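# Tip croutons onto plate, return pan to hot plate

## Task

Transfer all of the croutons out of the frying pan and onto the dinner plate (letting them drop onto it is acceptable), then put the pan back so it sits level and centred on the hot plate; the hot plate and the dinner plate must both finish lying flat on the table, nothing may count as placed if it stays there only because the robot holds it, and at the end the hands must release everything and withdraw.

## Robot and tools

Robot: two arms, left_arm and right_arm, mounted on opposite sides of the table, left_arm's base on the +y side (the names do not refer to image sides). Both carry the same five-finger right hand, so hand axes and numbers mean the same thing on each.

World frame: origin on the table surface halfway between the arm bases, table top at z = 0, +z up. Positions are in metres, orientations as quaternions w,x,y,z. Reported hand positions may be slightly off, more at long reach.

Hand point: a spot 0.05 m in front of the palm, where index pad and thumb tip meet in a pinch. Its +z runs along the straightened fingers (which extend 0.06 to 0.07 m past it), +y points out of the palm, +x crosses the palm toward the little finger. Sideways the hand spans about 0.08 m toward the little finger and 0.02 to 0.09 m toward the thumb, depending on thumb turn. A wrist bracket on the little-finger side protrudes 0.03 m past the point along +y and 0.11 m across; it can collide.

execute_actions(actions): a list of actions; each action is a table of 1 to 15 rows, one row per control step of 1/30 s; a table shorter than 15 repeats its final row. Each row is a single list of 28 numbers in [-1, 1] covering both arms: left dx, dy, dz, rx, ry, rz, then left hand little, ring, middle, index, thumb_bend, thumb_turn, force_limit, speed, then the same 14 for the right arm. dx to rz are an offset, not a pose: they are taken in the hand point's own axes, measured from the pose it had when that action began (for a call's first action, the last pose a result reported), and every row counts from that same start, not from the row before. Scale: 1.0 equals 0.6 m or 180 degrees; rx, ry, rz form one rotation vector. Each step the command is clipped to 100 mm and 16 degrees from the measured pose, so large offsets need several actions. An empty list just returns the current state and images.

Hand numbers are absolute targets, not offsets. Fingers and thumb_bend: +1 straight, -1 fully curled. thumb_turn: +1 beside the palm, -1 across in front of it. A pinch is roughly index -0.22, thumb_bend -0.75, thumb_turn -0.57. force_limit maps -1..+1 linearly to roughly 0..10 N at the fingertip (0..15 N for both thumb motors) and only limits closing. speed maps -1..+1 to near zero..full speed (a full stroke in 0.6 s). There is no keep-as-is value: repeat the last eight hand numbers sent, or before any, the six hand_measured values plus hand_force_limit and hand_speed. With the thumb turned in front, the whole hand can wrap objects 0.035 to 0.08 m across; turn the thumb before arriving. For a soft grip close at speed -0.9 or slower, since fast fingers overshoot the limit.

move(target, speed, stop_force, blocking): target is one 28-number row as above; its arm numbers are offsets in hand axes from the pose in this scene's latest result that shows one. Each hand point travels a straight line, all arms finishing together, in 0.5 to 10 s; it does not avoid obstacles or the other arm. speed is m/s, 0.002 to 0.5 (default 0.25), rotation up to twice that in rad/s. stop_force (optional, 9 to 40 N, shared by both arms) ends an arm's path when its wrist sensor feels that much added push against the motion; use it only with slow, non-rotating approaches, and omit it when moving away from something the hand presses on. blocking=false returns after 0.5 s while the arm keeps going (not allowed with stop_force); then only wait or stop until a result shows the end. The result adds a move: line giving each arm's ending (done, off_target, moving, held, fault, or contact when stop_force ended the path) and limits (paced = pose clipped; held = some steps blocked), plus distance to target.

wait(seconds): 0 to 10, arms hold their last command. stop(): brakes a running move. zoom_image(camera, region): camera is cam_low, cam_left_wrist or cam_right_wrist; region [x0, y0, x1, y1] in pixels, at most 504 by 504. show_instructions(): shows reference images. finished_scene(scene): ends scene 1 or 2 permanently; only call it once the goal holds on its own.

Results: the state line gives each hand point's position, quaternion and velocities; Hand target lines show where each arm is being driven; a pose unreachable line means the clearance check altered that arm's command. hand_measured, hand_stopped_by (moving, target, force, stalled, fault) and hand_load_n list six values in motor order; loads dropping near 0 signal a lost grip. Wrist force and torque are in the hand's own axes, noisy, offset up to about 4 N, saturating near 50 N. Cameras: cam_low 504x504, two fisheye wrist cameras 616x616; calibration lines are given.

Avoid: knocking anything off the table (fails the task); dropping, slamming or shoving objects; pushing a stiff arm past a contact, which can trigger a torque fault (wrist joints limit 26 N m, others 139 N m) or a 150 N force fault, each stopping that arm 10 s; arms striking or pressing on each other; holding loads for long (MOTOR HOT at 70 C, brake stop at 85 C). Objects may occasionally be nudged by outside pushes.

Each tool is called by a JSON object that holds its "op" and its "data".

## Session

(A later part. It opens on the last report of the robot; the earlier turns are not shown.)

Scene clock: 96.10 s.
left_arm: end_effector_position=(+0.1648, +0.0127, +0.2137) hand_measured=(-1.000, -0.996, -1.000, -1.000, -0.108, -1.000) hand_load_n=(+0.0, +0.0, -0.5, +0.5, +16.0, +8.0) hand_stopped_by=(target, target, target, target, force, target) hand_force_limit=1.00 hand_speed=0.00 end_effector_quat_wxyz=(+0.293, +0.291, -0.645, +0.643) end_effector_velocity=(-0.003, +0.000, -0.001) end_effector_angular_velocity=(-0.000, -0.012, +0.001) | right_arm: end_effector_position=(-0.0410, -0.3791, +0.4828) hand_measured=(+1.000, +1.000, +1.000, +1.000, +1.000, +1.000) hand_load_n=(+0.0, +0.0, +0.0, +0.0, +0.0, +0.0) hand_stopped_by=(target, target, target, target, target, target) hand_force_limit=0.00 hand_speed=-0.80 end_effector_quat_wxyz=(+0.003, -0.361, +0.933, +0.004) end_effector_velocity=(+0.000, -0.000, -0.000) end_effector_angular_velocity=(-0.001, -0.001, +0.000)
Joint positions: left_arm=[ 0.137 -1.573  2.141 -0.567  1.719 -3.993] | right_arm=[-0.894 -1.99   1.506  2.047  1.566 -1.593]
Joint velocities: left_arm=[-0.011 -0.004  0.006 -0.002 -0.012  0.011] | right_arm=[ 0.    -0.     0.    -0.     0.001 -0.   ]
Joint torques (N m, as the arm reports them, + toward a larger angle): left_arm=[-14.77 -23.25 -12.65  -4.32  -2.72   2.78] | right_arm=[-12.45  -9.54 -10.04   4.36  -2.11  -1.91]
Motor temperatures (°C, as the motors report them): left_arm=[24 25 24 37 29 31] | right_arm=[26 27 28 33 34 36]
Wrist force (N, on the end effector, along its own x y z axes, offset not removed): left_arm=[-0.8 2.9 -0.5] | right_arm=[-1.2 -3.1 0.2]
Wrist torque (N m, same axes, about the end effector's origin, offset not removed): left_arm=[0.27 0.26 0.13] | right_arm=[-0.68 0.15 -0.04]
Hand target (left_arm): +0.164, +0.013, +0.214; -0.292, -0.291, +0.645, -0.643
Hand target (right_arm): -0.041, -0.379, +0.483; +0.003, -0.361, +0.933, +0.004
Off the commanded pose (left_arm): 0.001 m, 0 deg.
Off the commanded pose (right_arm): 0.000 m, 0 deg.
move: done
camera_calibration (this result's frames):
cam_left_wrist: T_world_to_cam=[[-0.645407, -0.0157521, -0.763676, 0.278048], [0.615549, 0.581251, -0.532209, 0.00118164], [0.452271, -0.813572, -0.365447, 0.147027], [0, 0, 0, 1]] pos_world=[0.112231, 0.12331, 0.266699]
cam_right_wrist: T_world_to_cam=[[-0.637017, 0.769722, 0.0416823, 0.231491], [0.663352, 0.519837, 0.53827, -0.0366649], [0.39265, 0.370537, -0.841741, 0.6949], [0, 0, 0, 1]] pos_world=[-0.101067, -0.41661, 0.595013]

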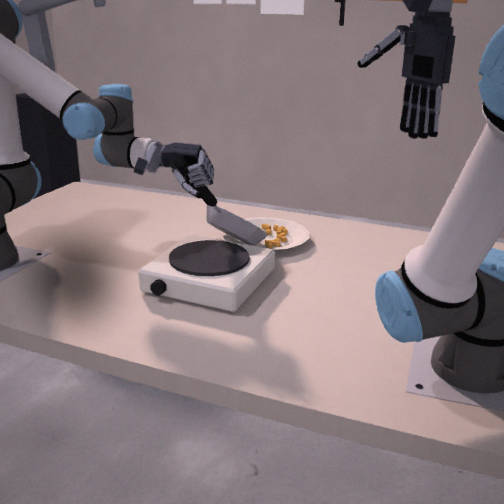

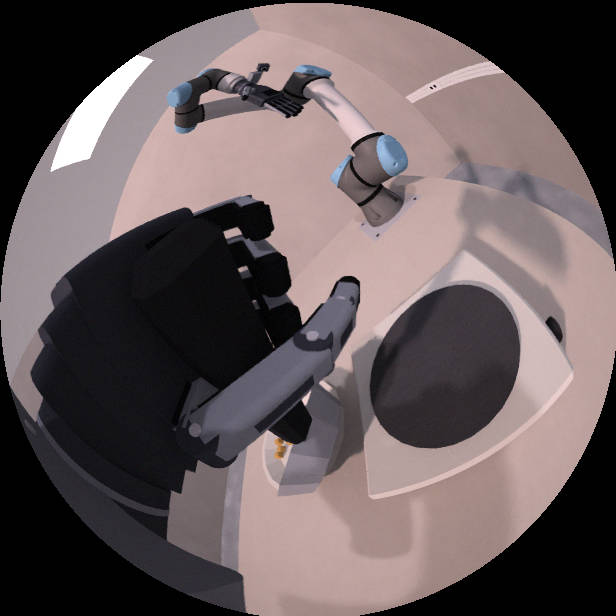

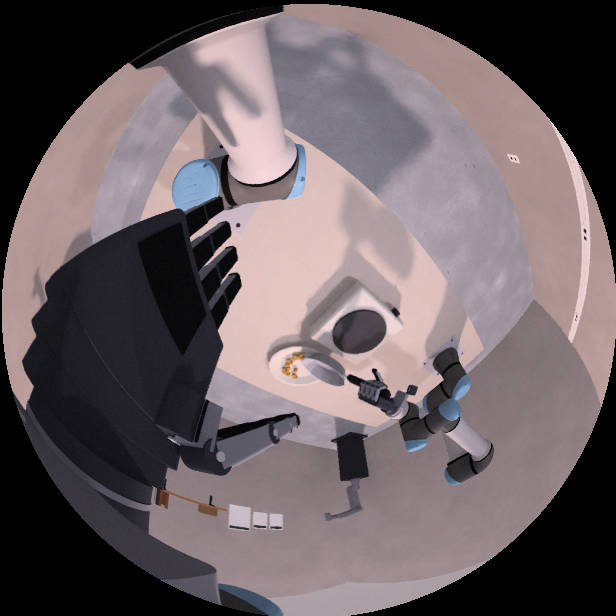

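Self-righting. Lever rests on the thumb now.

{"op": "move", "data": {"target": [-0.05,0,0,0,0,0,-1,-1,-1,-1,-0.9,-1,1,0,0,0,0,0,0,0,1,1,1,1,1,1,0,-0.8], "speed": 0.02, "stop_force": 12}}

{"op": "move", "data": {"target": [0,0.06,0,0,0,0.18,-1,-1,-1,-1,-0.9,-1,1,0,0,0,0,0,0,0,1,1,1,1,1,1,0,-0.8], "speed": 0.06}}

Scene clock: 99.17 s.
left_arm: end_effector_position=(+0.1843, +0.0127, +0.1914) hand_measured=(-1.000, -0.996, -1.000, -1.000, -0.108, -1.000) hand_load_n=(+0.0, +0.0, -0.5, +0.5, +16.0, +8.0) hand_stopped_by=(target, target, target, target, force, target) hand_force_limit=1.00 hand_speed=0.00 end_effector_quat_wxyz=(+0.293, +0.292, -0.645, +0.643) end_effector_velocity=(+0.002, -0.000, -0.002) end_effector_angular_velocity=(-0.000, +0.000, -0.001) | right_arm: end_effector_position=(-0.0410, -0.3791, +0.4828) hand_measured=(+1.000, +1.000, +1.000, +1.000, +1.000, +1.000) hand_load_n=(+0.0, +0.0, +0.0, +0.0, +0.0, +0.0) hand_stopped_by=(target, target, target, target, target, target) hand_force_limit=0.00 hand_speed=-0.80 end_effector_quat_wxyz=(+0.003, -0.361, +0.933, +0.004) end_effector_velocity=(+0.000, -0.000, -0.000) end_effector_angular_velocity=(-0.001, -0.000, -0.000)
Joint positions: left_arm=[ 0.194 -1.512  2.147 -0.633  1.776 -3.993] | right_arm=[-0.894 -1.99   1.506  2.047  1.566 -1.593]
Joint velocities: left_arm=[ 0.005  0.006  0.    -0.006  0.006 -0.   ] | right_arm=[-0.    -0.     0.    -0.     0.001  0.   ]
Joint torques (N m, as the arm reports them, + toward a larger angle): left_arm=[ 14.85 -10.51 -12.16  -4.62   2.55  -2.93] | right_arm=[-12.03  -9.69  -9.99   4.42  -2.16  -1.89]
Motor temperatures (°C, as the motors report them): left_arm=[24 25 24 37 29 31] | right_arm=[26 27 28 33 34 36]
Wrist force (N, on the end effector, along its own x y z axes, offset not removed): left_arm=[0.0 2.1 -1.4] | right_arm=[0.8 -1.1 1.1]
Wrist torque (N m, same axes, about the end effector's origin, offset not removed): left_arm=[0.18 0.27 0.03] | right_arm=[-0.20 -0.18 0.05]
Hand target (left_arm): +0.185, +0.013, +0.191; -0.293, -0.292, +0.645, -0.643
Hand target (right_arm): -0.041, -0.379, +0.483; +0.003, -0.361, +0.933, +0.004
Off the commanded pose (left_arm): 0.000 m, 0 deg.
Off the commanded pose (right_arm): 0.000 m, 0 deg.
move: done
camera_calibration (this result's frames):
cam_left_wrist: T_world_to_cam=[[-0.645465, -0.0157725, -0.763627, 0.273662], [0.615481, 0.581285, -0.53225, -0.0226303], [0.45228, -0.813547, -0.365492, 0.13004], [0, 0, 0, 1]] pos_world=[0.131753, 0.123265, 0.24446]
cam_right_wrist: T_world_to_cam=[[-0.637017, 0.769722, 0.0416823, 0.231491], [0.663352, 0.519837, 0.53827, -0.036665], [0.39265, 0.370537, -0.841741, 0.6949], [0, 0, 0, 1]] pos_world=[-0.101067, -0.41661, 0.595013]

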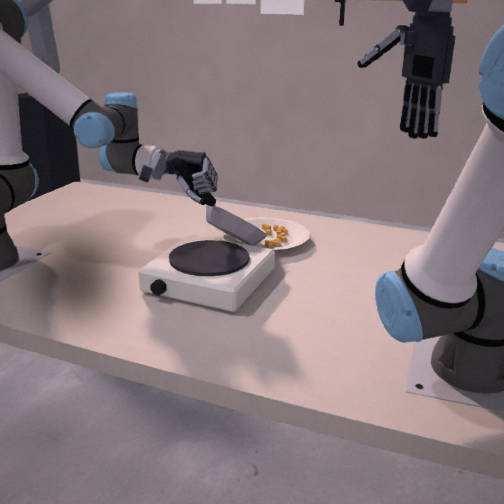

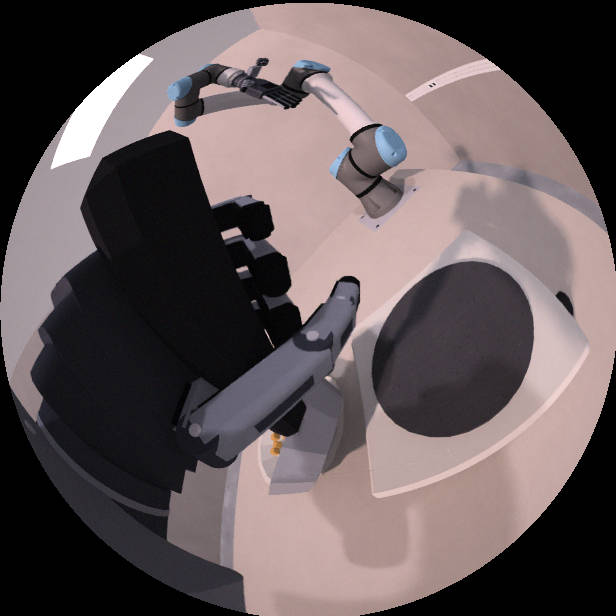

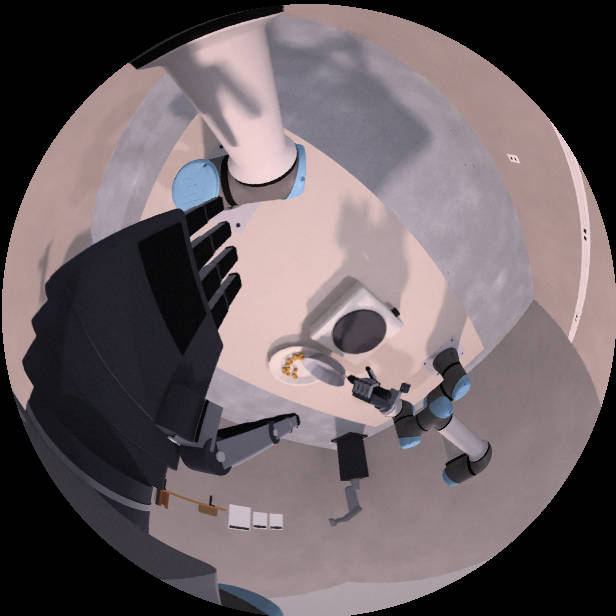

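Scene clock: 104.23 s.
left_arm: end_effector_position=(+0.1576, +0.0127, +0.1676) hand_measured=(-1.000, -0.996, -1.000, -1.000, -0.108, -1.000) hand_load_n=(+0.0, +0.0, -0.5, +3.0, +17.0, +8.5) hand_stopped_by=(target, target, target, target, force, target) hand_force_limit=1.00 hand_speed=0.00 end_effector_quat_wxyz=(+0.102, +0.101, -0.700, +0.699) end_effector_velocity=(-0.000, +0.000, -0.001) end_effector_angular_velocity=(+0.000, -0.015, +0.001) | right_arm: end_effector_position=(-0.0410, -0.3791, +0.4828) hand_measured=(+1.000, +1.000, +1.000, +1.000, +1.000, +1.000) hand_load_n=(+0.0, +0.0, +0.0, +0.0, +0.0, +0.0) hand_stopped_by=(target, target, target, target, target, target) hand_force_limit=0.00 hand_speed=-0.80 end_effector_quat_wxyz=(+0.003, -0.361, +0.933, +0.004) end_effector_velocity=(+0.000, -0.000, -0.000) end_effector_angular_velocity=(-0.001, -0.000, +0.001)
Joint positions: left_arm=[-0.003 -1.552  2.254 -0.701  1.579 -3.43 ] | right_arm=[-0.894 -1.99   1.506  2.047  1.566 -1.593]
Joint velocities: left_arm=[-0.005 -0.     0.003 -0.003 -0.006  0.015] | right_arm=[ 0.     0.     0.     0.     0.001 -0.001]
Joint torques (N m, as the arm reports them, + toward a larger angle): left_arm=[-16.56 -27.16 -11.6   -5.58  -2.82   3.98] | right_arm=[-12.35  -9.08 -10.21   4.33  -2.08  -1.84]
Motor temperatures (°C, as the motors report them): left_arm=[24 25 24 37 29 31] | right_arm=[26 27 28 33 34 36]
Wrist force (N, on the end effector, along its own x y z axes, offset not removed): left_arm=[-1.6 5.8 0.0] | right_arm=[-1.6 -4.7 -1.3]
Wrist torque (N m, same axes, about the end effector's origin, offset not removed): left_arm=[0.12 0.18 -0.80] | right_arm=[-0.69 0.40 -0.12]
Hand target (left_arm): +0.157, +0.013, +0.168; -0.102, -0.100, +0.700, -0.699
Hand target (right_arm): -0.041, -0.379, +0.483; +0.003, -0.361, +0.933, +0.004
Off the commanded pose (left_arm): 0.000 m, 0 deg.
Off the commanded pose (right_arm): 0.000 m, 0 deg.
move: done
camera_calibration (this result's frames):
cam_left_wrist: T_world_to_cam=[[-0.137428, -0.0167523, -0.99037, 0.196191], [0.805356, 0.580192, -0.121569, -0.117562], [0.576641, -0.814308, -0.0662431, 0.063733], [0, 0, 0, 1]] pos_world=[0.0848906, 0.123393, 0.184232]
cam_right_wrist: T_world_to_cam=[[-0.637017, 0.769722, 0.0416822, 0.231491], [0.663352, 0.519837, 0.53827, -0.0366651], [0.39265, 0.370537, -0.841741, 0.6949], [0, 0, 0, 1]] pos_world=[-0.101067, -0.41661, 0.595013]

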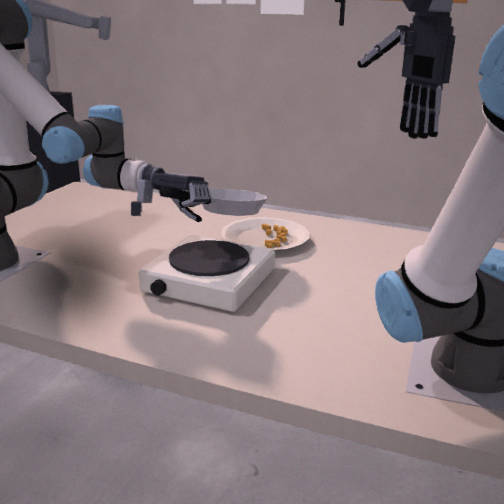

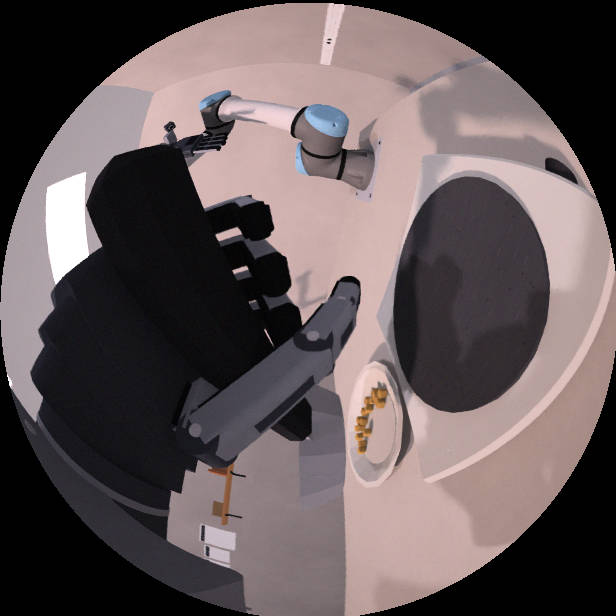

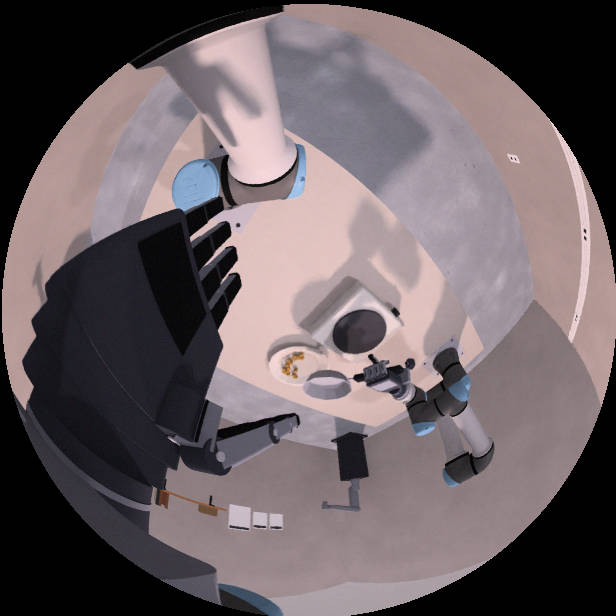

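{"op": "move", "data": {"target": [0.337,0.152,0.04,0,0,0.04,-1,-1,-1,-1,-0.9,-1,1,0,0,0,0,0,0,0,1,1,1,1,1,1,0,-0.8], "speed": 0.1}}

{"op": "move", "data": {"target": [-0.008,0.045,0,0,0,0,-1,-1,-1,-1,-0.9,-1,1,0,0,0,0,0,0,0,1,1,1,1,1,1,0,-0.8], "speed": 0.03}}

{"op": "zoom_image", "data": {"camera": "cam_low", "region": [80,180,320,320]}}

Scene clock: 108.37 s.
left_arm: end_effector_position=(-0.0613, -0.0111, +0.1375) hand_measured=(-1.000, -0.996, -1.000, -1.000, -0.108, -1.000) hand_load_n=(+0.0, +0.0, -0.5, +3.5, +17.0, +8.5) hand_stopped_by=(target, target, target, target, force, target) hand_force_limit=1.00 hand_speed=0.00 end_effector_quat_wxyz=(+0.058, +0.056, -0.705, +0.704) end_effector_velocity=(-0.003, -0.001, -0.000) end_effector_angular_velocity=(+0.000, -0.002, +0.000) | right_arm: end_effector_position=(-0.0410, -0.3791, +0.4828) hand_measured=(+1.000, +1.000, +1.000, +1.000, +1.000, +1.000) hand_load_n=(+0.0, +0.0, +0.0, +0.0, +0.0, +0.0) hand_stopped_by=(target, target, target, target, target, target) hand_force_limit=0.00 hand_speed=-0.80 end_effector_quat_wxyz=(+0.003, -0.361, +0.933, +0.004) end_effector_velocity=(+0.000, -0.000, -0.000) end_effector_angular_velocity=(-0.001, +0.000, +0.000)
Joint positions: left_arm=[-0.68  -1.465  2.272 -0.806  0.902 -3.304] | right_arm=[-0.894 -1.99   1.506  2.047  1.566 -1.593]
Joint velocities: left_arm=[-0.006  0.004 -0.003 -0.001 -0.006  0.002] | right_arm=[ 0.     0.     0.001 -0.     0.     0.   ]
Joint torques (N m, as the arm reports them, + toward a larger angle): left_arm=[-13.76 -12.48 -22.61  -4.55  -2.51   3.79] | right_arm=[-12.28  -9.28 -10.39   4.31  -2.14  -1.84]
Motor temperatures (°C, as the motors report them): left_arm=[24 25 24 37 29 31] | right_arm=[26 27 28 33 34 36]
Wrist force (N, on the end effector, along its own x y z axes, offset not removed): left_arm=[-2.9 6.2 -2.5] | right_arm=[-3.2 -1.9 -2.6]
Wrist torque (N m, same axes, about the end effector's origin, offset not removed): left_arm=[0.28 0.55 -0.92] | right_arm=[-0.31 0.69 -0.16]
Hand target (left_arm): -0.062, -0.011, +0.137; -0.058, -0.056, +0.705, -0.704
Hand target (right_arm): -0.041, -0.379, +0.483; +0.003, -0.361, +0.933, +0.004
Off the commanded pose (left_arm): 0.001 m, 0 deg.
Off the commanded pose (right_arm): 0.000 m, 0 deg.
move: done
camera_calibration (this result's frames):
cam_left_wrist: T_world_to_cam=[[-0.0112817, -0.017442, -0.999784, 0.144899], [0.814454, 0.579907, -0.0193074, 0.0553448], [0.580119, -0.814496, 0.00766332, 0.158649], [0, 0, 0, 1]] pos_world=[-0.135476, 0.0996514, 0.144721]
cam_right_wrist: T_world_to_cam=[[-0.637017, 0.769722, 0.0416822, 0.231491], [0.663352, 0.519837, 0.53827, -0.036665], [0.39265, 0.370537, -0.841741, 0.6949], [0, 0, 0, 1]] pos_world=[-0.101067, -0.41661, 0.595013]

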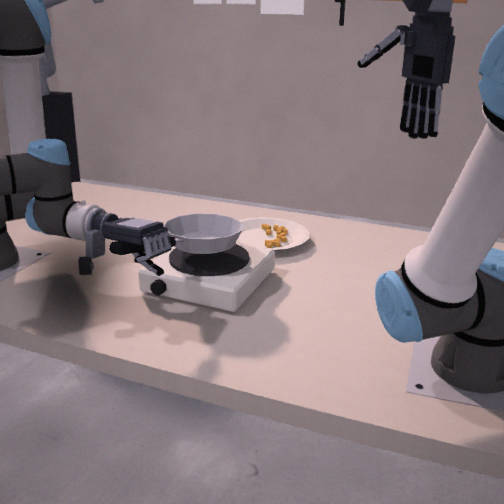

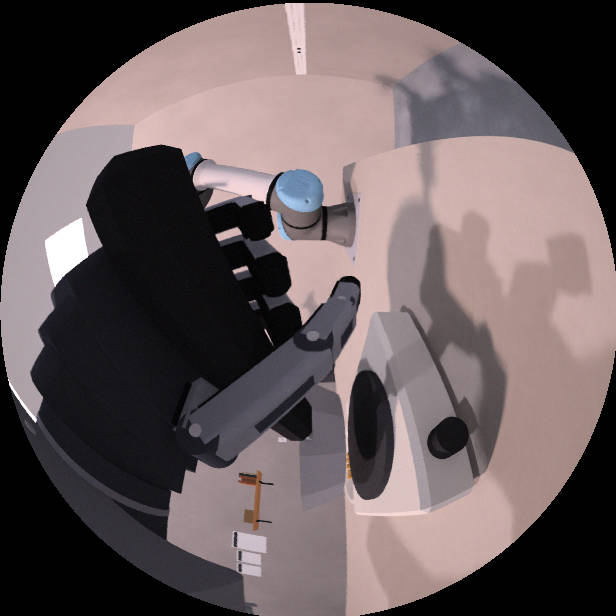

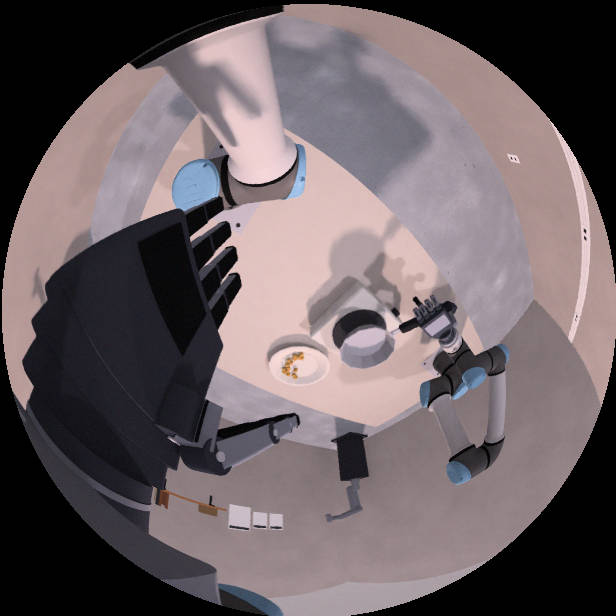

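Scene clock: 109.63 s.
left_arm: end_effector_position=(-0.0609, -0.0111, +0.1105) hand_measured=(-1.000, -0.996, -1.000, -1.000, -0.108, -1.000) hand_load_n=(+0.0, +0.0, -0.5, +3.5, +17.0, +8.5) hand_stopped_by=(target, target, target, target, force, target) hand_force_limit=1.00 hand_speed=0.00 end_effector_quat_wxyz=(+0.058, +0.056, -0.705, +0.704) end_effector_velocity=(+0.001, -0.000, -0.003) end_effector_angular_velocity=(-0.000, -0.000, +0.002) | right_arm: end_effector_position=(-0.0410, -0.3791, +0.4828) hand_measured=(+1.000, +1.000, +1.000, +1.000, +1.000, +1.000) hand_load_n=(+0.0, +0.0, +0.0, +0.0, +0.0, +0.0) hand_stopped_by=(target, target, target, target, target, target) hand_force_limit=0.00 hand_speed=-0.80 end_effector_quat_wxyz=(+0.003, -0.361, +0.933, +0.004) end_effector_velocity=(-0.000, -0.000, -0.000) end_effector_angular_velocity=(-0.001, -0.000, +0.002)
Joint positions: left_arm=[-0.679 -1.402  2.299 -0.896  0.903 -3.304] | right_arm=[-0.894 -1.99   1.506  2.047  1.566 -1.593]
Joint velocities: left_arm=[ 0.     0.008  0.003 -0.011 -0.002  0.   ] | right_arm=[ 0.    -0.     0.    -0.     0.001 -0.001]
Joint torques (N m, as the arm reports them, + toward a larger angle): left_arm=[ 15.22 -13.81  -8.29  -4.29   2.32   1.3 ] | right_arm=[-12.14  -9.34  -9.74   4.27  -2.08  -1.81]
Motor temperatures (°C, as the motors report them): left_arm=[24 25 24 37 29 31] | right_arm=[26 27 28 33 34 36]
Wrist force (N, on the end effector, along its own x y z axes, offset not removed): left_arm=[-2.5 6.8 -0.4] | right_arm=[3.3 -1.5 -1.6]
Wrist torque (N m, same axes, about the end effector's origin, offset not removed): left_arm=[0.25 0.49 -0.95] | right_arm=[-0.33 -0.35 0.11]
Hand target (left_arm): -0.061, -0.011, +0.110; -0.058, -0.056, +0.705, -0.704
Hand target (right_arm): -0.041, -0.379, +0.483; +0.003, -0.361, +0.933, +0.004
Off the commanded pose (left_arm): 0.000 m, 0 deg.
Off the commanded pose (right_arm): 0.000 m, 0 deg.
move: done
camera_calibration (this result's frames):
cam_left_wrist: T_world_to_cam=[[-0.0114998, -0.0173462, -0.999783, 0.117911], [0.814449, 0.57991, -0.0194295, 0.0545132], [0.580121, -0.814496, 0.00745871, 0.158655], [0, 0, 0, 1]] pos_world=[-0.135081, 0.0996564, 0.117761]
cam_right_wrist: T_world_to_cam=[[-0.637017, 0.769722, 0.0416824, 0.231491], [0.663352, 0.519837, 0.53827, -0.036665], [0.39265, 0.370537, -0.841741, 0.6949], [0, 0, 0, 1]] pos_world=[-0.101067, -0.41661, 0.595013]

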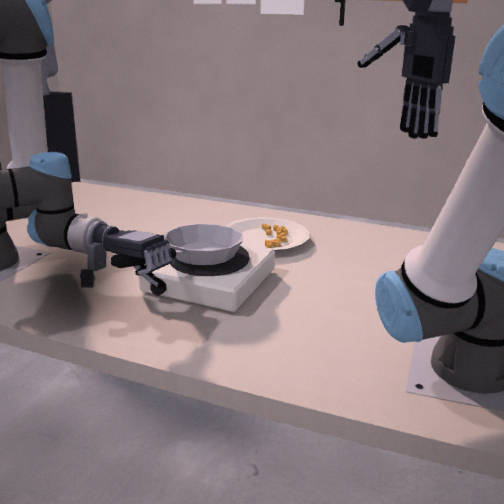

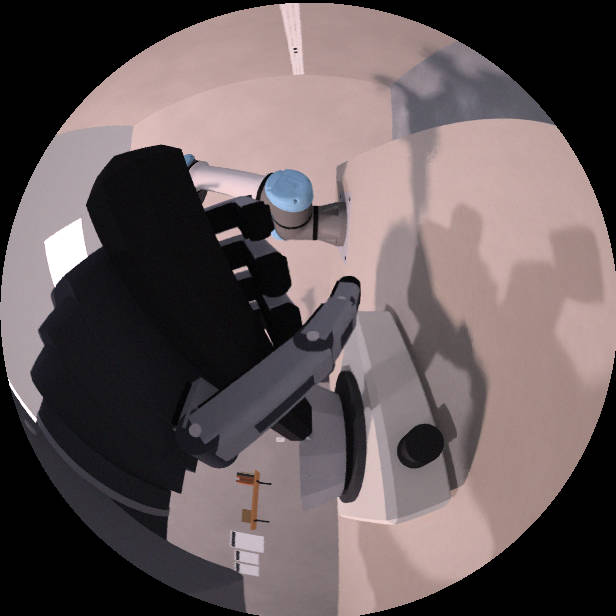

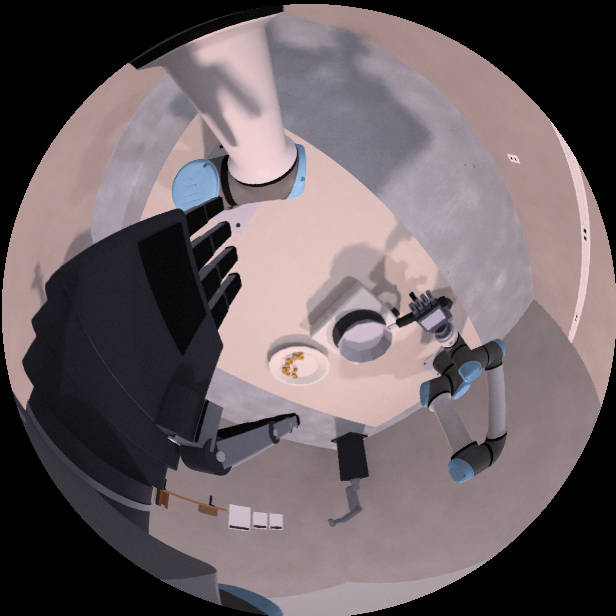

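Region (80, 180, 320, 320) of cam_low's 504x504 image, scaled by 2.100, with more detail than that image has; it fills the top 294 rows of this view, and the rest is white.

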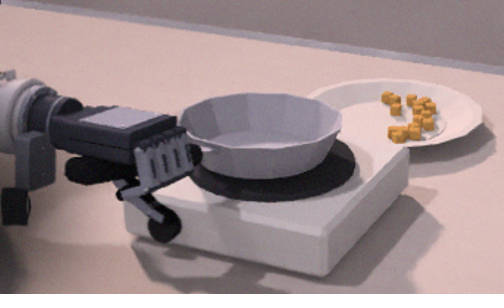

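{"op": "move", "data": {"target": [-0.02,0.014,0.011,0,0,0,-1,-1,-1,-1,-0.9,-1,1,0,0,0,0,0,0,0,1,1,1,1,1,1,0,-0.8], "speed": 0.015}}

{"op": "zoom_image", "data": {"camera": "cam_low", "region": [80,180,320,320]}}

Scene clock: 111.83 s.
left_arm: end_effector_position=(-0.0507, -0.0175, +0.1005) hand_measured=(-1.000, -0.996, -1.000, -1.000, -0.108, -1.000) hand_load_n=(+0.0, +0.0, -0.5, +1.0, +16.0, +8.0) hand_stopped_by=(target, target, target, target, force, target) hand_force_limit=1.00 hand_speed=0.00 end_effector_quat_wxyz=(+0.058, +0.056, -0.705, +0.704) end_effector_velocity=(+0.002, -0.001, -0.001) end_effector_angular_velocity=(-0.001, +0.001, +0.001) | right_arm: end_effector_position=(-0.0410, -0.3791, +0.4828) hand_measured=(+1.000, +1.000, +1.000, +1.000, +1.000, +1.000) hand_load_n=(+0.0, +0.0, +0.0, +0.0, +0.0, +0.0) hand_stopped_by=(target, target, target, target, target, target) hand_force_limit=0.00 hand_speed=-0.80 end_effector_quat_wxyz=(+0.003, -0.361, +0.933, +0.004) end_effector_velocity=(-0.000, -0.000, -0.000) end_effector_angular_velocity=(-0.000, +0.000, -0.000)
Joint positions: left_arm=[-0.641 -1.369  2.298 -0.927  0.941 -3.304] | right_arm=[-0.894 -1.99   1.506  2.047  1.566 -1.593]
Joint velocities: left_arm=[ 0.006  0.005 -0.001 -0.005  0.006 -0.   ] | right_arm=[-0. -0.  0.  0.  0.  0.]
Joint torques (N m, as the arm reports them, + toward a larger angle): left_arm=[ 17.81 -12.27 -18.92  -4.36   2.05  -2.76] | right_arm=[-12.01  -9.42 -10.46   4.4   -2.04  -1.8 ]
Motor temperatures (°C, as the motors report them): left_arm=[24 25 24 37 29 31] | right_arm=[26 27 28 33 34 36]
Wrist force (N, on the end effector, along its own x y z axes, offset not removed): left_arm=[0.1 3.0 -0.3] | right_arm=[2.2 -2.6 -4.5]
Wrist torque (N m, same axes, about the end effector's origin, offset not removed): left_arm=[0.12 0.35 0.09] | right_arm=[-0.23 -0.19 0.09]
Hand target (left_arm): -0.050, -0.018, +0.100; -0.058, -0.056, +0.705, -0.704
Hand target (right_arm): -0.041, -0.379, +0.483; +0.003, -0.361, +0.933, +0.004
Off the commanded pose (left_arm): 0.000 m, 0 deg.
Off the commanded pose (right_arm): 0.000 m, 0 deg.
move: done
camera_calibration (this result's frames):
cam_left_wrist: T_world_to_cam=[[-0.0115455, -0.0172817, -0.999784, 0.107919], [0.814428, 0.57994, -0.0194295, 0.0497216], [0.58015, -0.814476, 0.00737894, 0.147542], [0, 0, 0, 1]] pos_world=[-0.124845, 0.0931989, 0.107773]
cam_right_wrist: T_world_to_cam=[[-0.637017, 0.769722, 0.0416825, 0.231491], [0.663352, 0.519837, 0.53827, -0.0366649], [0.39265, 0.370537, -0.841741, 0.6949], [0, 0, 0, 1]] pos_world=[-0.101067, -0.41661, 0.595013]

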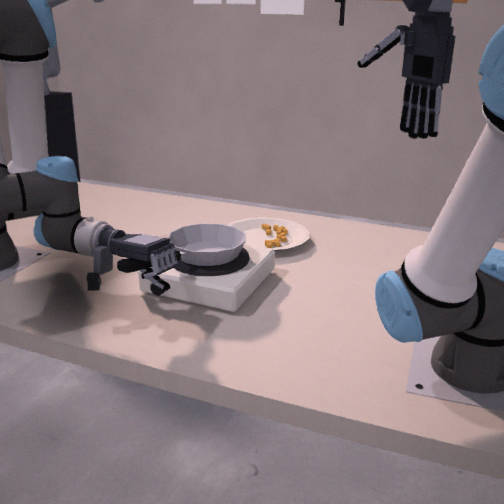

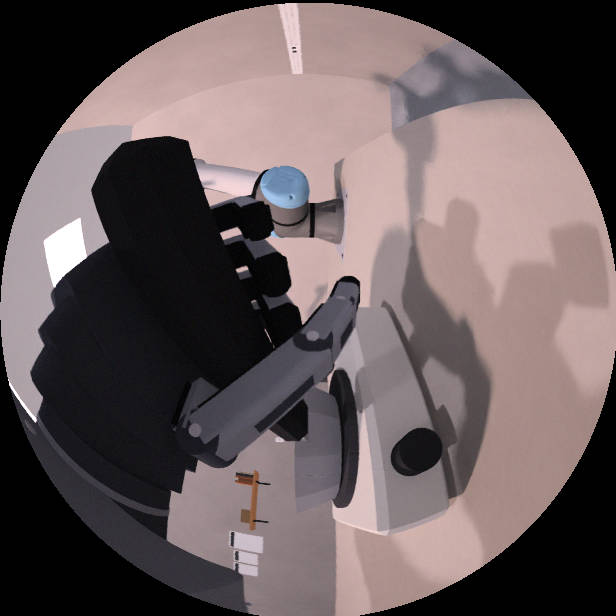

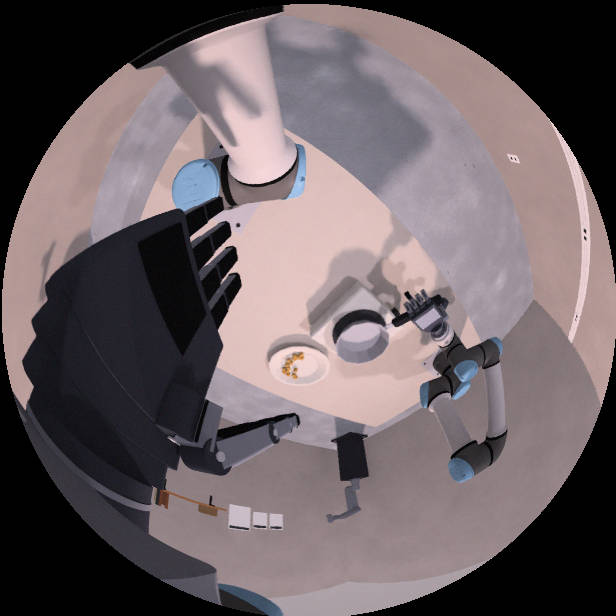

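Region (80, 180, 320, 320) of cam_low's 504x504 image, scaled by 2.100, with more detail than that image has; it fills the top 294 rows of this view, and the rest is white.

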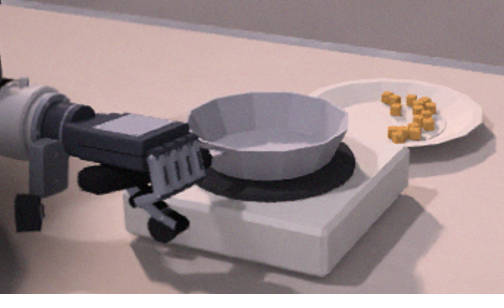

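{"op": "move", "data": {"target": [0,0,0,0,0,0,1,1,1,1,0.3,-1,1,0,0,0,0,0,0,0,1,1,1,1,1,1,0,-0.8]}}

{"op": "move", "data": {"target": [0.03,-0.02,-0.13,0,0,0,1,1,1,1,0.3,-1,1,0,0,0,0,0,0,0,1,1,1,1,1,1,0,-0.8], "speed": 0.06}}

{"op": "move", "data": {"target": [0.05,-0.25,-0.05,0,0,0,1,1,1,1,0.3,-1,1,0,0,0,0,0,0,0,1,1,1,1,1,1,0,-0.8], "speed": 0.12}}

Scene clock: 114.53 s.
left_arm: end_effector_position=(-0.0507, -0.0175, +0.1005) hand_measured=(+1.000, +1.000, +1.000, +1.000, +0.300, -1.000) hand_load_n=(+0.0, +0.0, +0.0, +0.0, +0.0, +0.0) hand_stopped_by=(target, target, target, target, target, target) hand_force_limit=1.00 hand_speed=0.00 end_effector_quat_wxyz=(+0.058, +0.056, -0.705, +0.704) end_effector_velocity=(-0.000, -0.000, +0.000) end_effector_angular_velocity=(-0.000, +0.001, -0.001) | right_arm: end_effector_position=(-0.0410, -0.3791, +0.4828) hand_measured=(+1.000, +1.000, +1.000, +1.000, +1.000, +1.000) hand_load_n=(+0.0, +0.0, +0.0, +0.0, +0.0, +0.0) hand_stopped_by=(target, target, target, target, target, target) hand_force_limit=0.00 hand_speed=-0.80 end_effector_quat_wxyz=(+0.003, -0.361, +0.933, +0.004) end_effector_velocity=(-0.000, +0.000, -0.000) end_effector_angular_velocity=(+0.001, +0.001, +0.002)
Joint positions: left_arm=[-0.641 -1.369  2.298 -0.927  0.941 -3.304] | right_arm=[-0.894 -1.99   1.506  2.047  1.566 -1.593]
Joint velocities: left_arm=[ 0.    -0.    -0.    -0.     0.001 -0.   ] | right_arm=[ 0.     0.     0.    -0.    -0.001 -0.001]
Joint torques (N m, as the arm reports them, + toward a larger angle): left_arm=[-16.1  -27.97  -6.32   0.88  -2.21  -2.34] | right_arm=[-12.57  -9.21 -10.18   4.4   -2.14  -1.8 ]
Motor temperatures (°C, as the motors report them): left_arm=[24 25 24 37 29 31] | right_arm=[26 27 28 33 34 36]
Wrist force (N, on the end effector, along its own x y z axes, offset not removed): left_arm=[-1.1 1.9 -1.4] | right_arm=[1.9 -4.0 -0.6]
Wrist torque (N m, same axes, about the end effector's origin, offset not removed): left_arm=[0.23 0.32 0.15] | right_arm=[-0.63 -0.16 0.14]
Hand target (left_arm): -0.051, -0.018, +0.101; -0.058, -0.056, +0.705, -0.704
Hand target (right_arm): -0.041, -0.379, +0.483; +0.003, -0.361, +0.933, +0.004
Off the commanded pose (left_arm): 0.000 m, 0 deg.
Off the commanded pose (right_arm): 0.000 m, 0 deg.
move: done
camera_calibration (this result's frames):
cam_left_wrist: T_world_to_cam=[[-0.0115575, -0.0172979, -0.999784, 0.107927], [0.814427, 0.57994, -0.0194487, 0.0497328], [0.580151, -0.814476, 0.00738525, 0.147538], [0, 0, 0, 1]] pos_world=[-0.124851, 0.093191, 0.107781]
cam_right_wrist: T_world_to_cam=[[-0.637017, 0.769722, 0.0416824, 0.231491], [0.663352, 0.519837, 0.53827, -0.0366652], [0.39265, 0.370537, -0.841741, 0.6949], [0, 0, 0, 1]] pos_world=[-0.101067, -0.41661, 0.595013]

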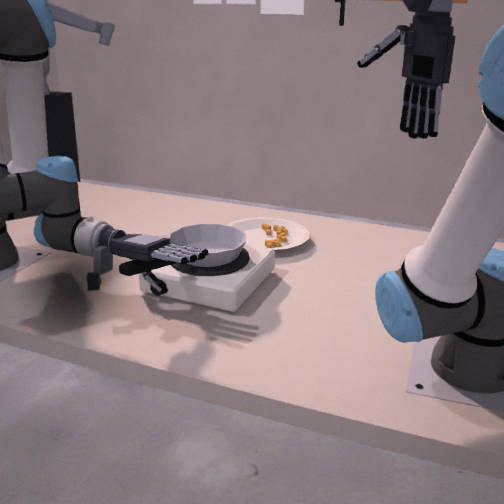

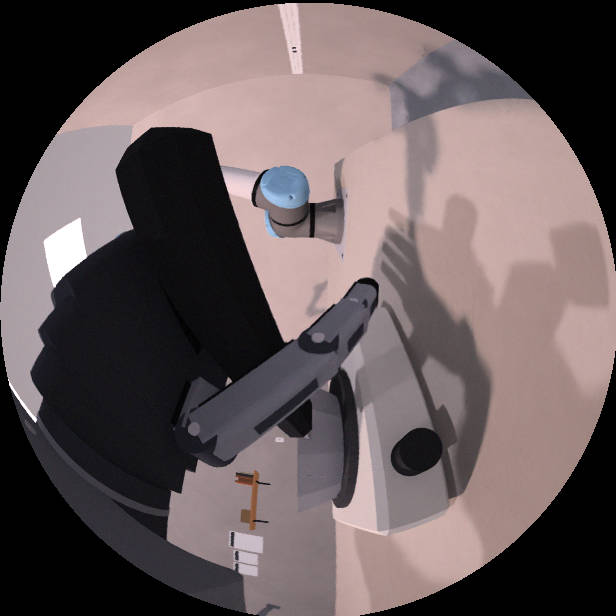

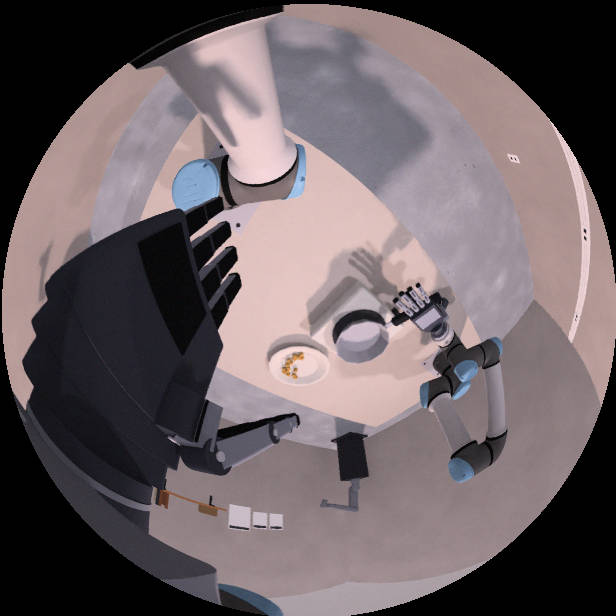

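Scene clock: 116.40 s.
left_arm: end_effector_position=(-0.0662, +0.0600, +0.1151) hand_measured=(+1.000, +1.000, +1.000, +1.000, +0.300, -1.000) hand_load_n=(+0.0, +0.0, +0.0, +0.0, +0.0, +0.0) hand_stopped_by=(target, target, target, target, target, target) hand_force_limit=1.00 hand_speed=0.00 end_effector_quat_wxyz=(+0.058, +0.056, -0.705, +0.704) end_effector_velocity=(-0.000, +0.003, +0.001) end_effector_angular_velocity=(-0.000, -0.002, +0.002) | right_arm: end_effector_position=(-0.0410, -0.3791, +0.4828) hand_measured=(+1.000, +1.000, +1.000, +1.000, +1.000, +1.000) hand_load_n=(+0.0, +0.0, +0.0, +0.0, +0.0, +0.0) hand_stopped_by=(target, target, target, target, target, target) hand_force_limit=0.00 hand_speed=-0.80 end_effector_quat_wxyz=(+0.003, -0.361, +0.933, +0.004) end_effector_velocity=(+0.000, -0.000, -0.000) end_effector_angular_velocity=(+0.000, -0.000, -0.001)
Joint positions: left_arm=[-0.869 -1.571  2.475 -0.902  0.713 -3.304] | right_arm=[-0.894 -1.99   1.506  2.047  1.566 -1.593]
Joint velocities: left_arm=[-0.01  -0.008  0.005  0.003 -0.012  0.002] | right_arm=[-0.    -0.     0.    -0.     0.     0.001]
Joint torques (N m, as the arm reports them, + toward a larger angle): left_arm=[-16.58 -21.25  -9.34   0.93  -2.49   2.5 ] | right_arm=[-12.86  -9.84 -10.55   4.47  -2.13  -1.89]
Motor temperatures (°C, as the motors report them): left_arm=[24 25 24 37 29 31] | right_arm=[26 27 28 33 34 36]
Wrist force (N, on the end effector, along its own x y z axes, offset not removed): left_arm=[0.1 0.7 0.6] | right_arm=[0.0 -1.5 1.0]
Wrist torque (N m, same axes, about the end effector's origin, offset not removed): left_arm=[0.03 0.08 0.12] | right_arm=[-0.42 0.15 0.17]
Hand target (left_arm): -0.066, +0.060, +0.115; -0.058, -0.056, +0.705, -0.704
Hand target (right_arm): -0.041, -0.379, +0.483; +0.003, -0.361, +0.933, +0.004
Off the commanded pose (left_arm): 0.001 m, 0 deg.
Off the commanded pose (right_arm): 0.000 m, 0 deg.
move: done
camera_calibration (this result's frames):
cam_left_wrist: T_world_to_cam=[[-0.0114673, -0.0175733, -0.99978, 0.12368], [0.814496, 0.57984, -0.0195341, 0.0176616], [0.580056, -0.814541, 0.00766419, 0.219548], [0, 0, 0, 1]] pos_world=[-0.140317, 0.170763, 0.122315]
cam_right_wrist: T_world_to_cam=[[-0.637017, 0.769722, 0.0416825, 0.231491], [0.663352, 0.519837, 0.53827, -0.0366652], [0.39265, 0.370537, -0.841741, 0.6949], [0, 0, 0, 1]] pos_world=[-0.101067, -0.41661, 0.595013]

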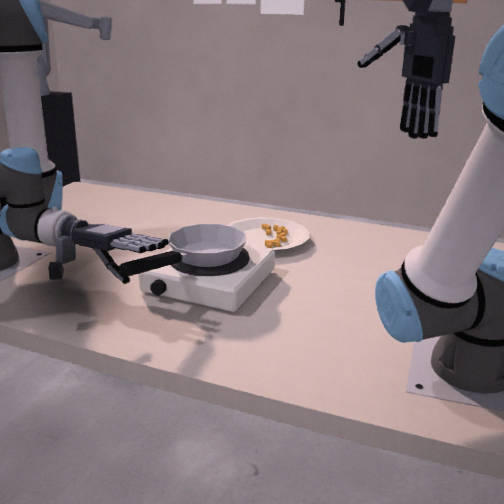

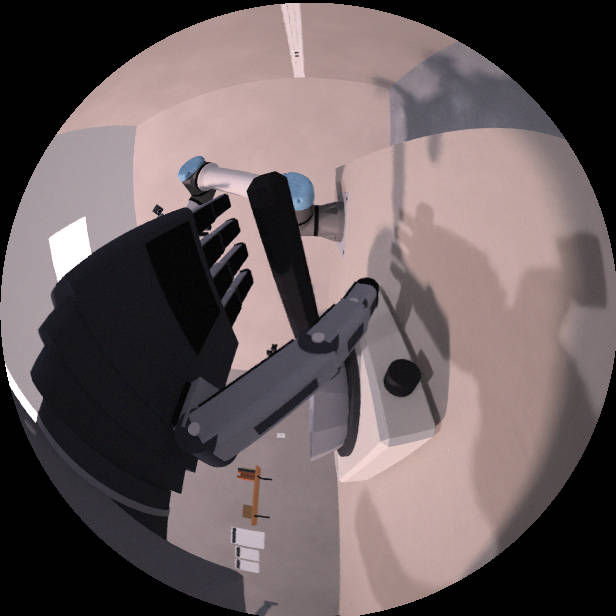

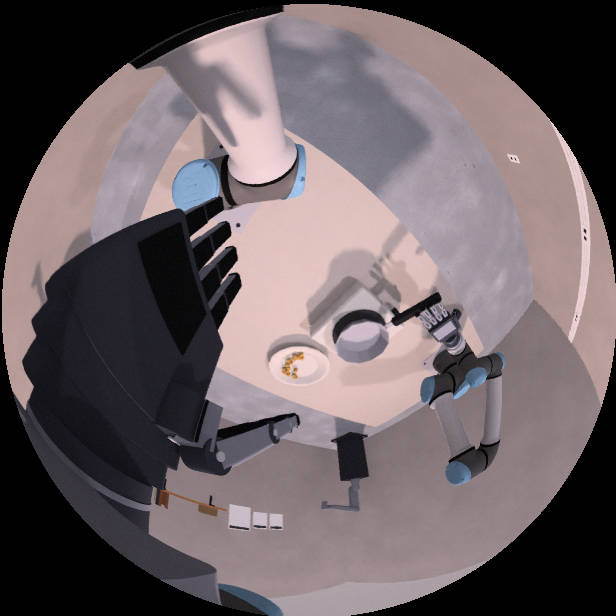

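Scene clock: 118.30 s.
left_arm: end_effector_position=(-0.0716, +0.0898, +0.2675) hand_measured=(+1.000, +1.000, +1.000, +1.000, +0.300, -1.000) hand_load_n=(+0.0, +0.0, +0.0, +0.0, +0.0, +0.0) hand_stopped_by=(target, target, target, target, target, target) hand_force_limit=1.00 hand_speed=0.00 end_effector_quat_wxyz=(+0.058, +0.056, -0.705, +0.705) end_effector_velocity=(+0.000, +0.001, +0.002) end_effector_angular_velocity=(+0.003, -0.000, +0.001) | right_arm: end_effector_position=(-0.0410, -0.3791, +0.4828) hand_measured=(+1.000, +1.000, +1.000, +1.000, +1.000, +1.000) hand_load_n=(+0.0, +0.0, +0.0, +0.0, +0.0, +0.0) hand_stopped_by=(target, target, target, target, target, target) hand_force_limit=0.00 hand_speed=-0.80 end_effector_quat_wxyz=(+0.003, -0.361, +0.933, +0.004) end_effector_velocity=(-0.000, +0.000, +0.000) end_effector_angular_velocity=(+0.001, +0.000, +0.000)
Joint positions: left_arm=[-0.988 -1.954  2.278 -0.324  0.594 -3.304] | right_arm=[-0.894 -1.99   1.506  2.047  1.566 -1.593]
Joint velocities: left_arm=[-0.005 -0.005 -0.005  0.015 -0.006 -0.004] | right_arm=[-0. -0. -0. -0. -0. -0.]
Joint torques (N m, as the arm reports them, + toward a larger angle): left_arm=[-16.41 -12.85 -25.82   1.25  -2.26  -2.81] | right_arm=[-12.91  -9.17 -10.19   4.33  -2.14  -1.73]
Motor temperatures (°C, as the motors report them): left_arm=[24 25 24 37 29 31] | right_arm=[26 27 28 33 34 36]
Wrist force (N, on the end effector, along its own x y z axes, offset not removed): left_arm=[-1.5 0.6 -1.0] | right_arm=[2.7 -3.5 -1.2]
Wrist torque (N m, same axes, about the end effector's origin, offset not removed): left_arm=[0.03 0.46 0.06] | right_arm=[-0.57 -0.31 0.23]
Hand target (left_arm): -0.072, +0.090, +0.268; -0.058, -0.056, +0.705, -0.704
Hand target (right_arm): -0.041, -0.379, +0.483; +0.003, -0.361, +0.933, +0.004
Off the commanded pose (left_arm): 0.001 m, 0 deg.
Off the commanded pose (right_arm): 0.000 m, 0 deg.
move: done
camera_calibration (this result's frames):
cam_left_wrist: T_world_to_cam=[[-0.0113106, -0.0181087, -0.999772, 0.276523], [0.81453, 0.579786, -0.0197164, 0.00781504], [0.580011, -0.814568, 0.00819236, 0.245627], [0, 0, 0, 1]] pos_world=[-0.145704, 0.200556, 0.274602]
cam_right_wrist: T_world_to_cam=[[-0.637017, 0.769722, 0.0416825, 0.231491], [0.663352, 0.519837, 0.53827, -0.0366651], [0.39265, 0.370537, -0.841741, 0.6949], [0, 0, 0, 1]] pos_world=[-0.101067, -0.41661, 0.595013]

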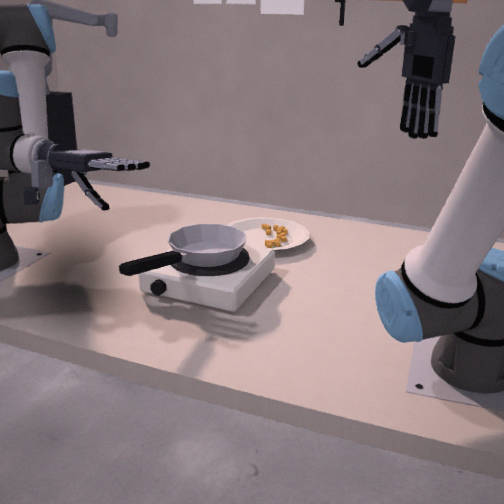

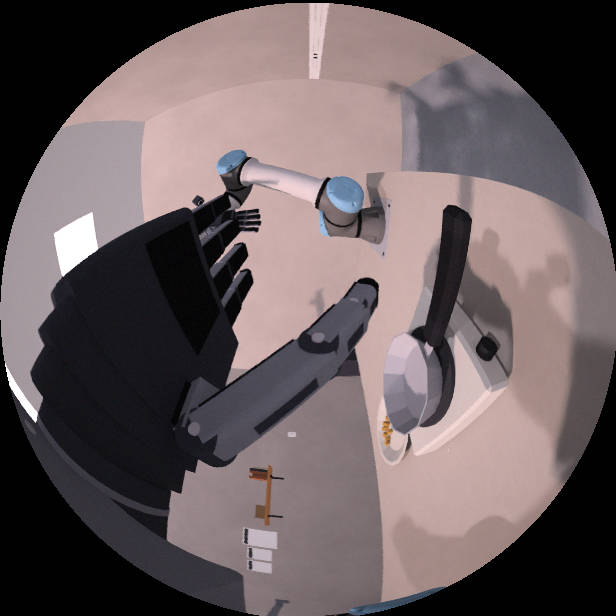

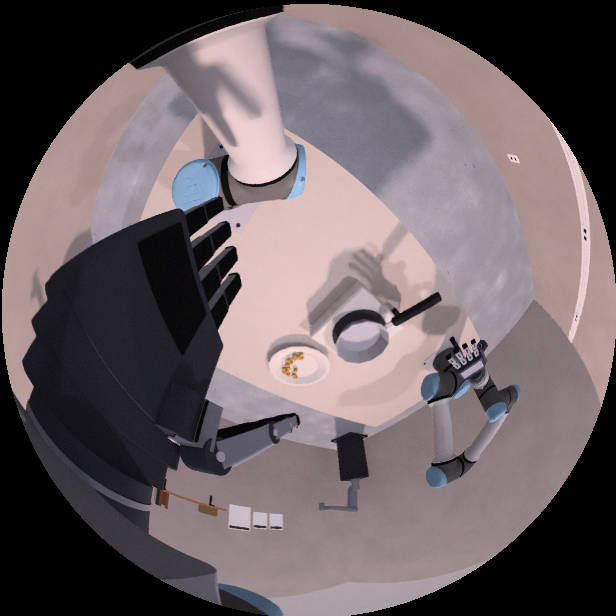

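{"op": "finished_scene", "data": {"scene": 2}}

The scene is finished: the task was done.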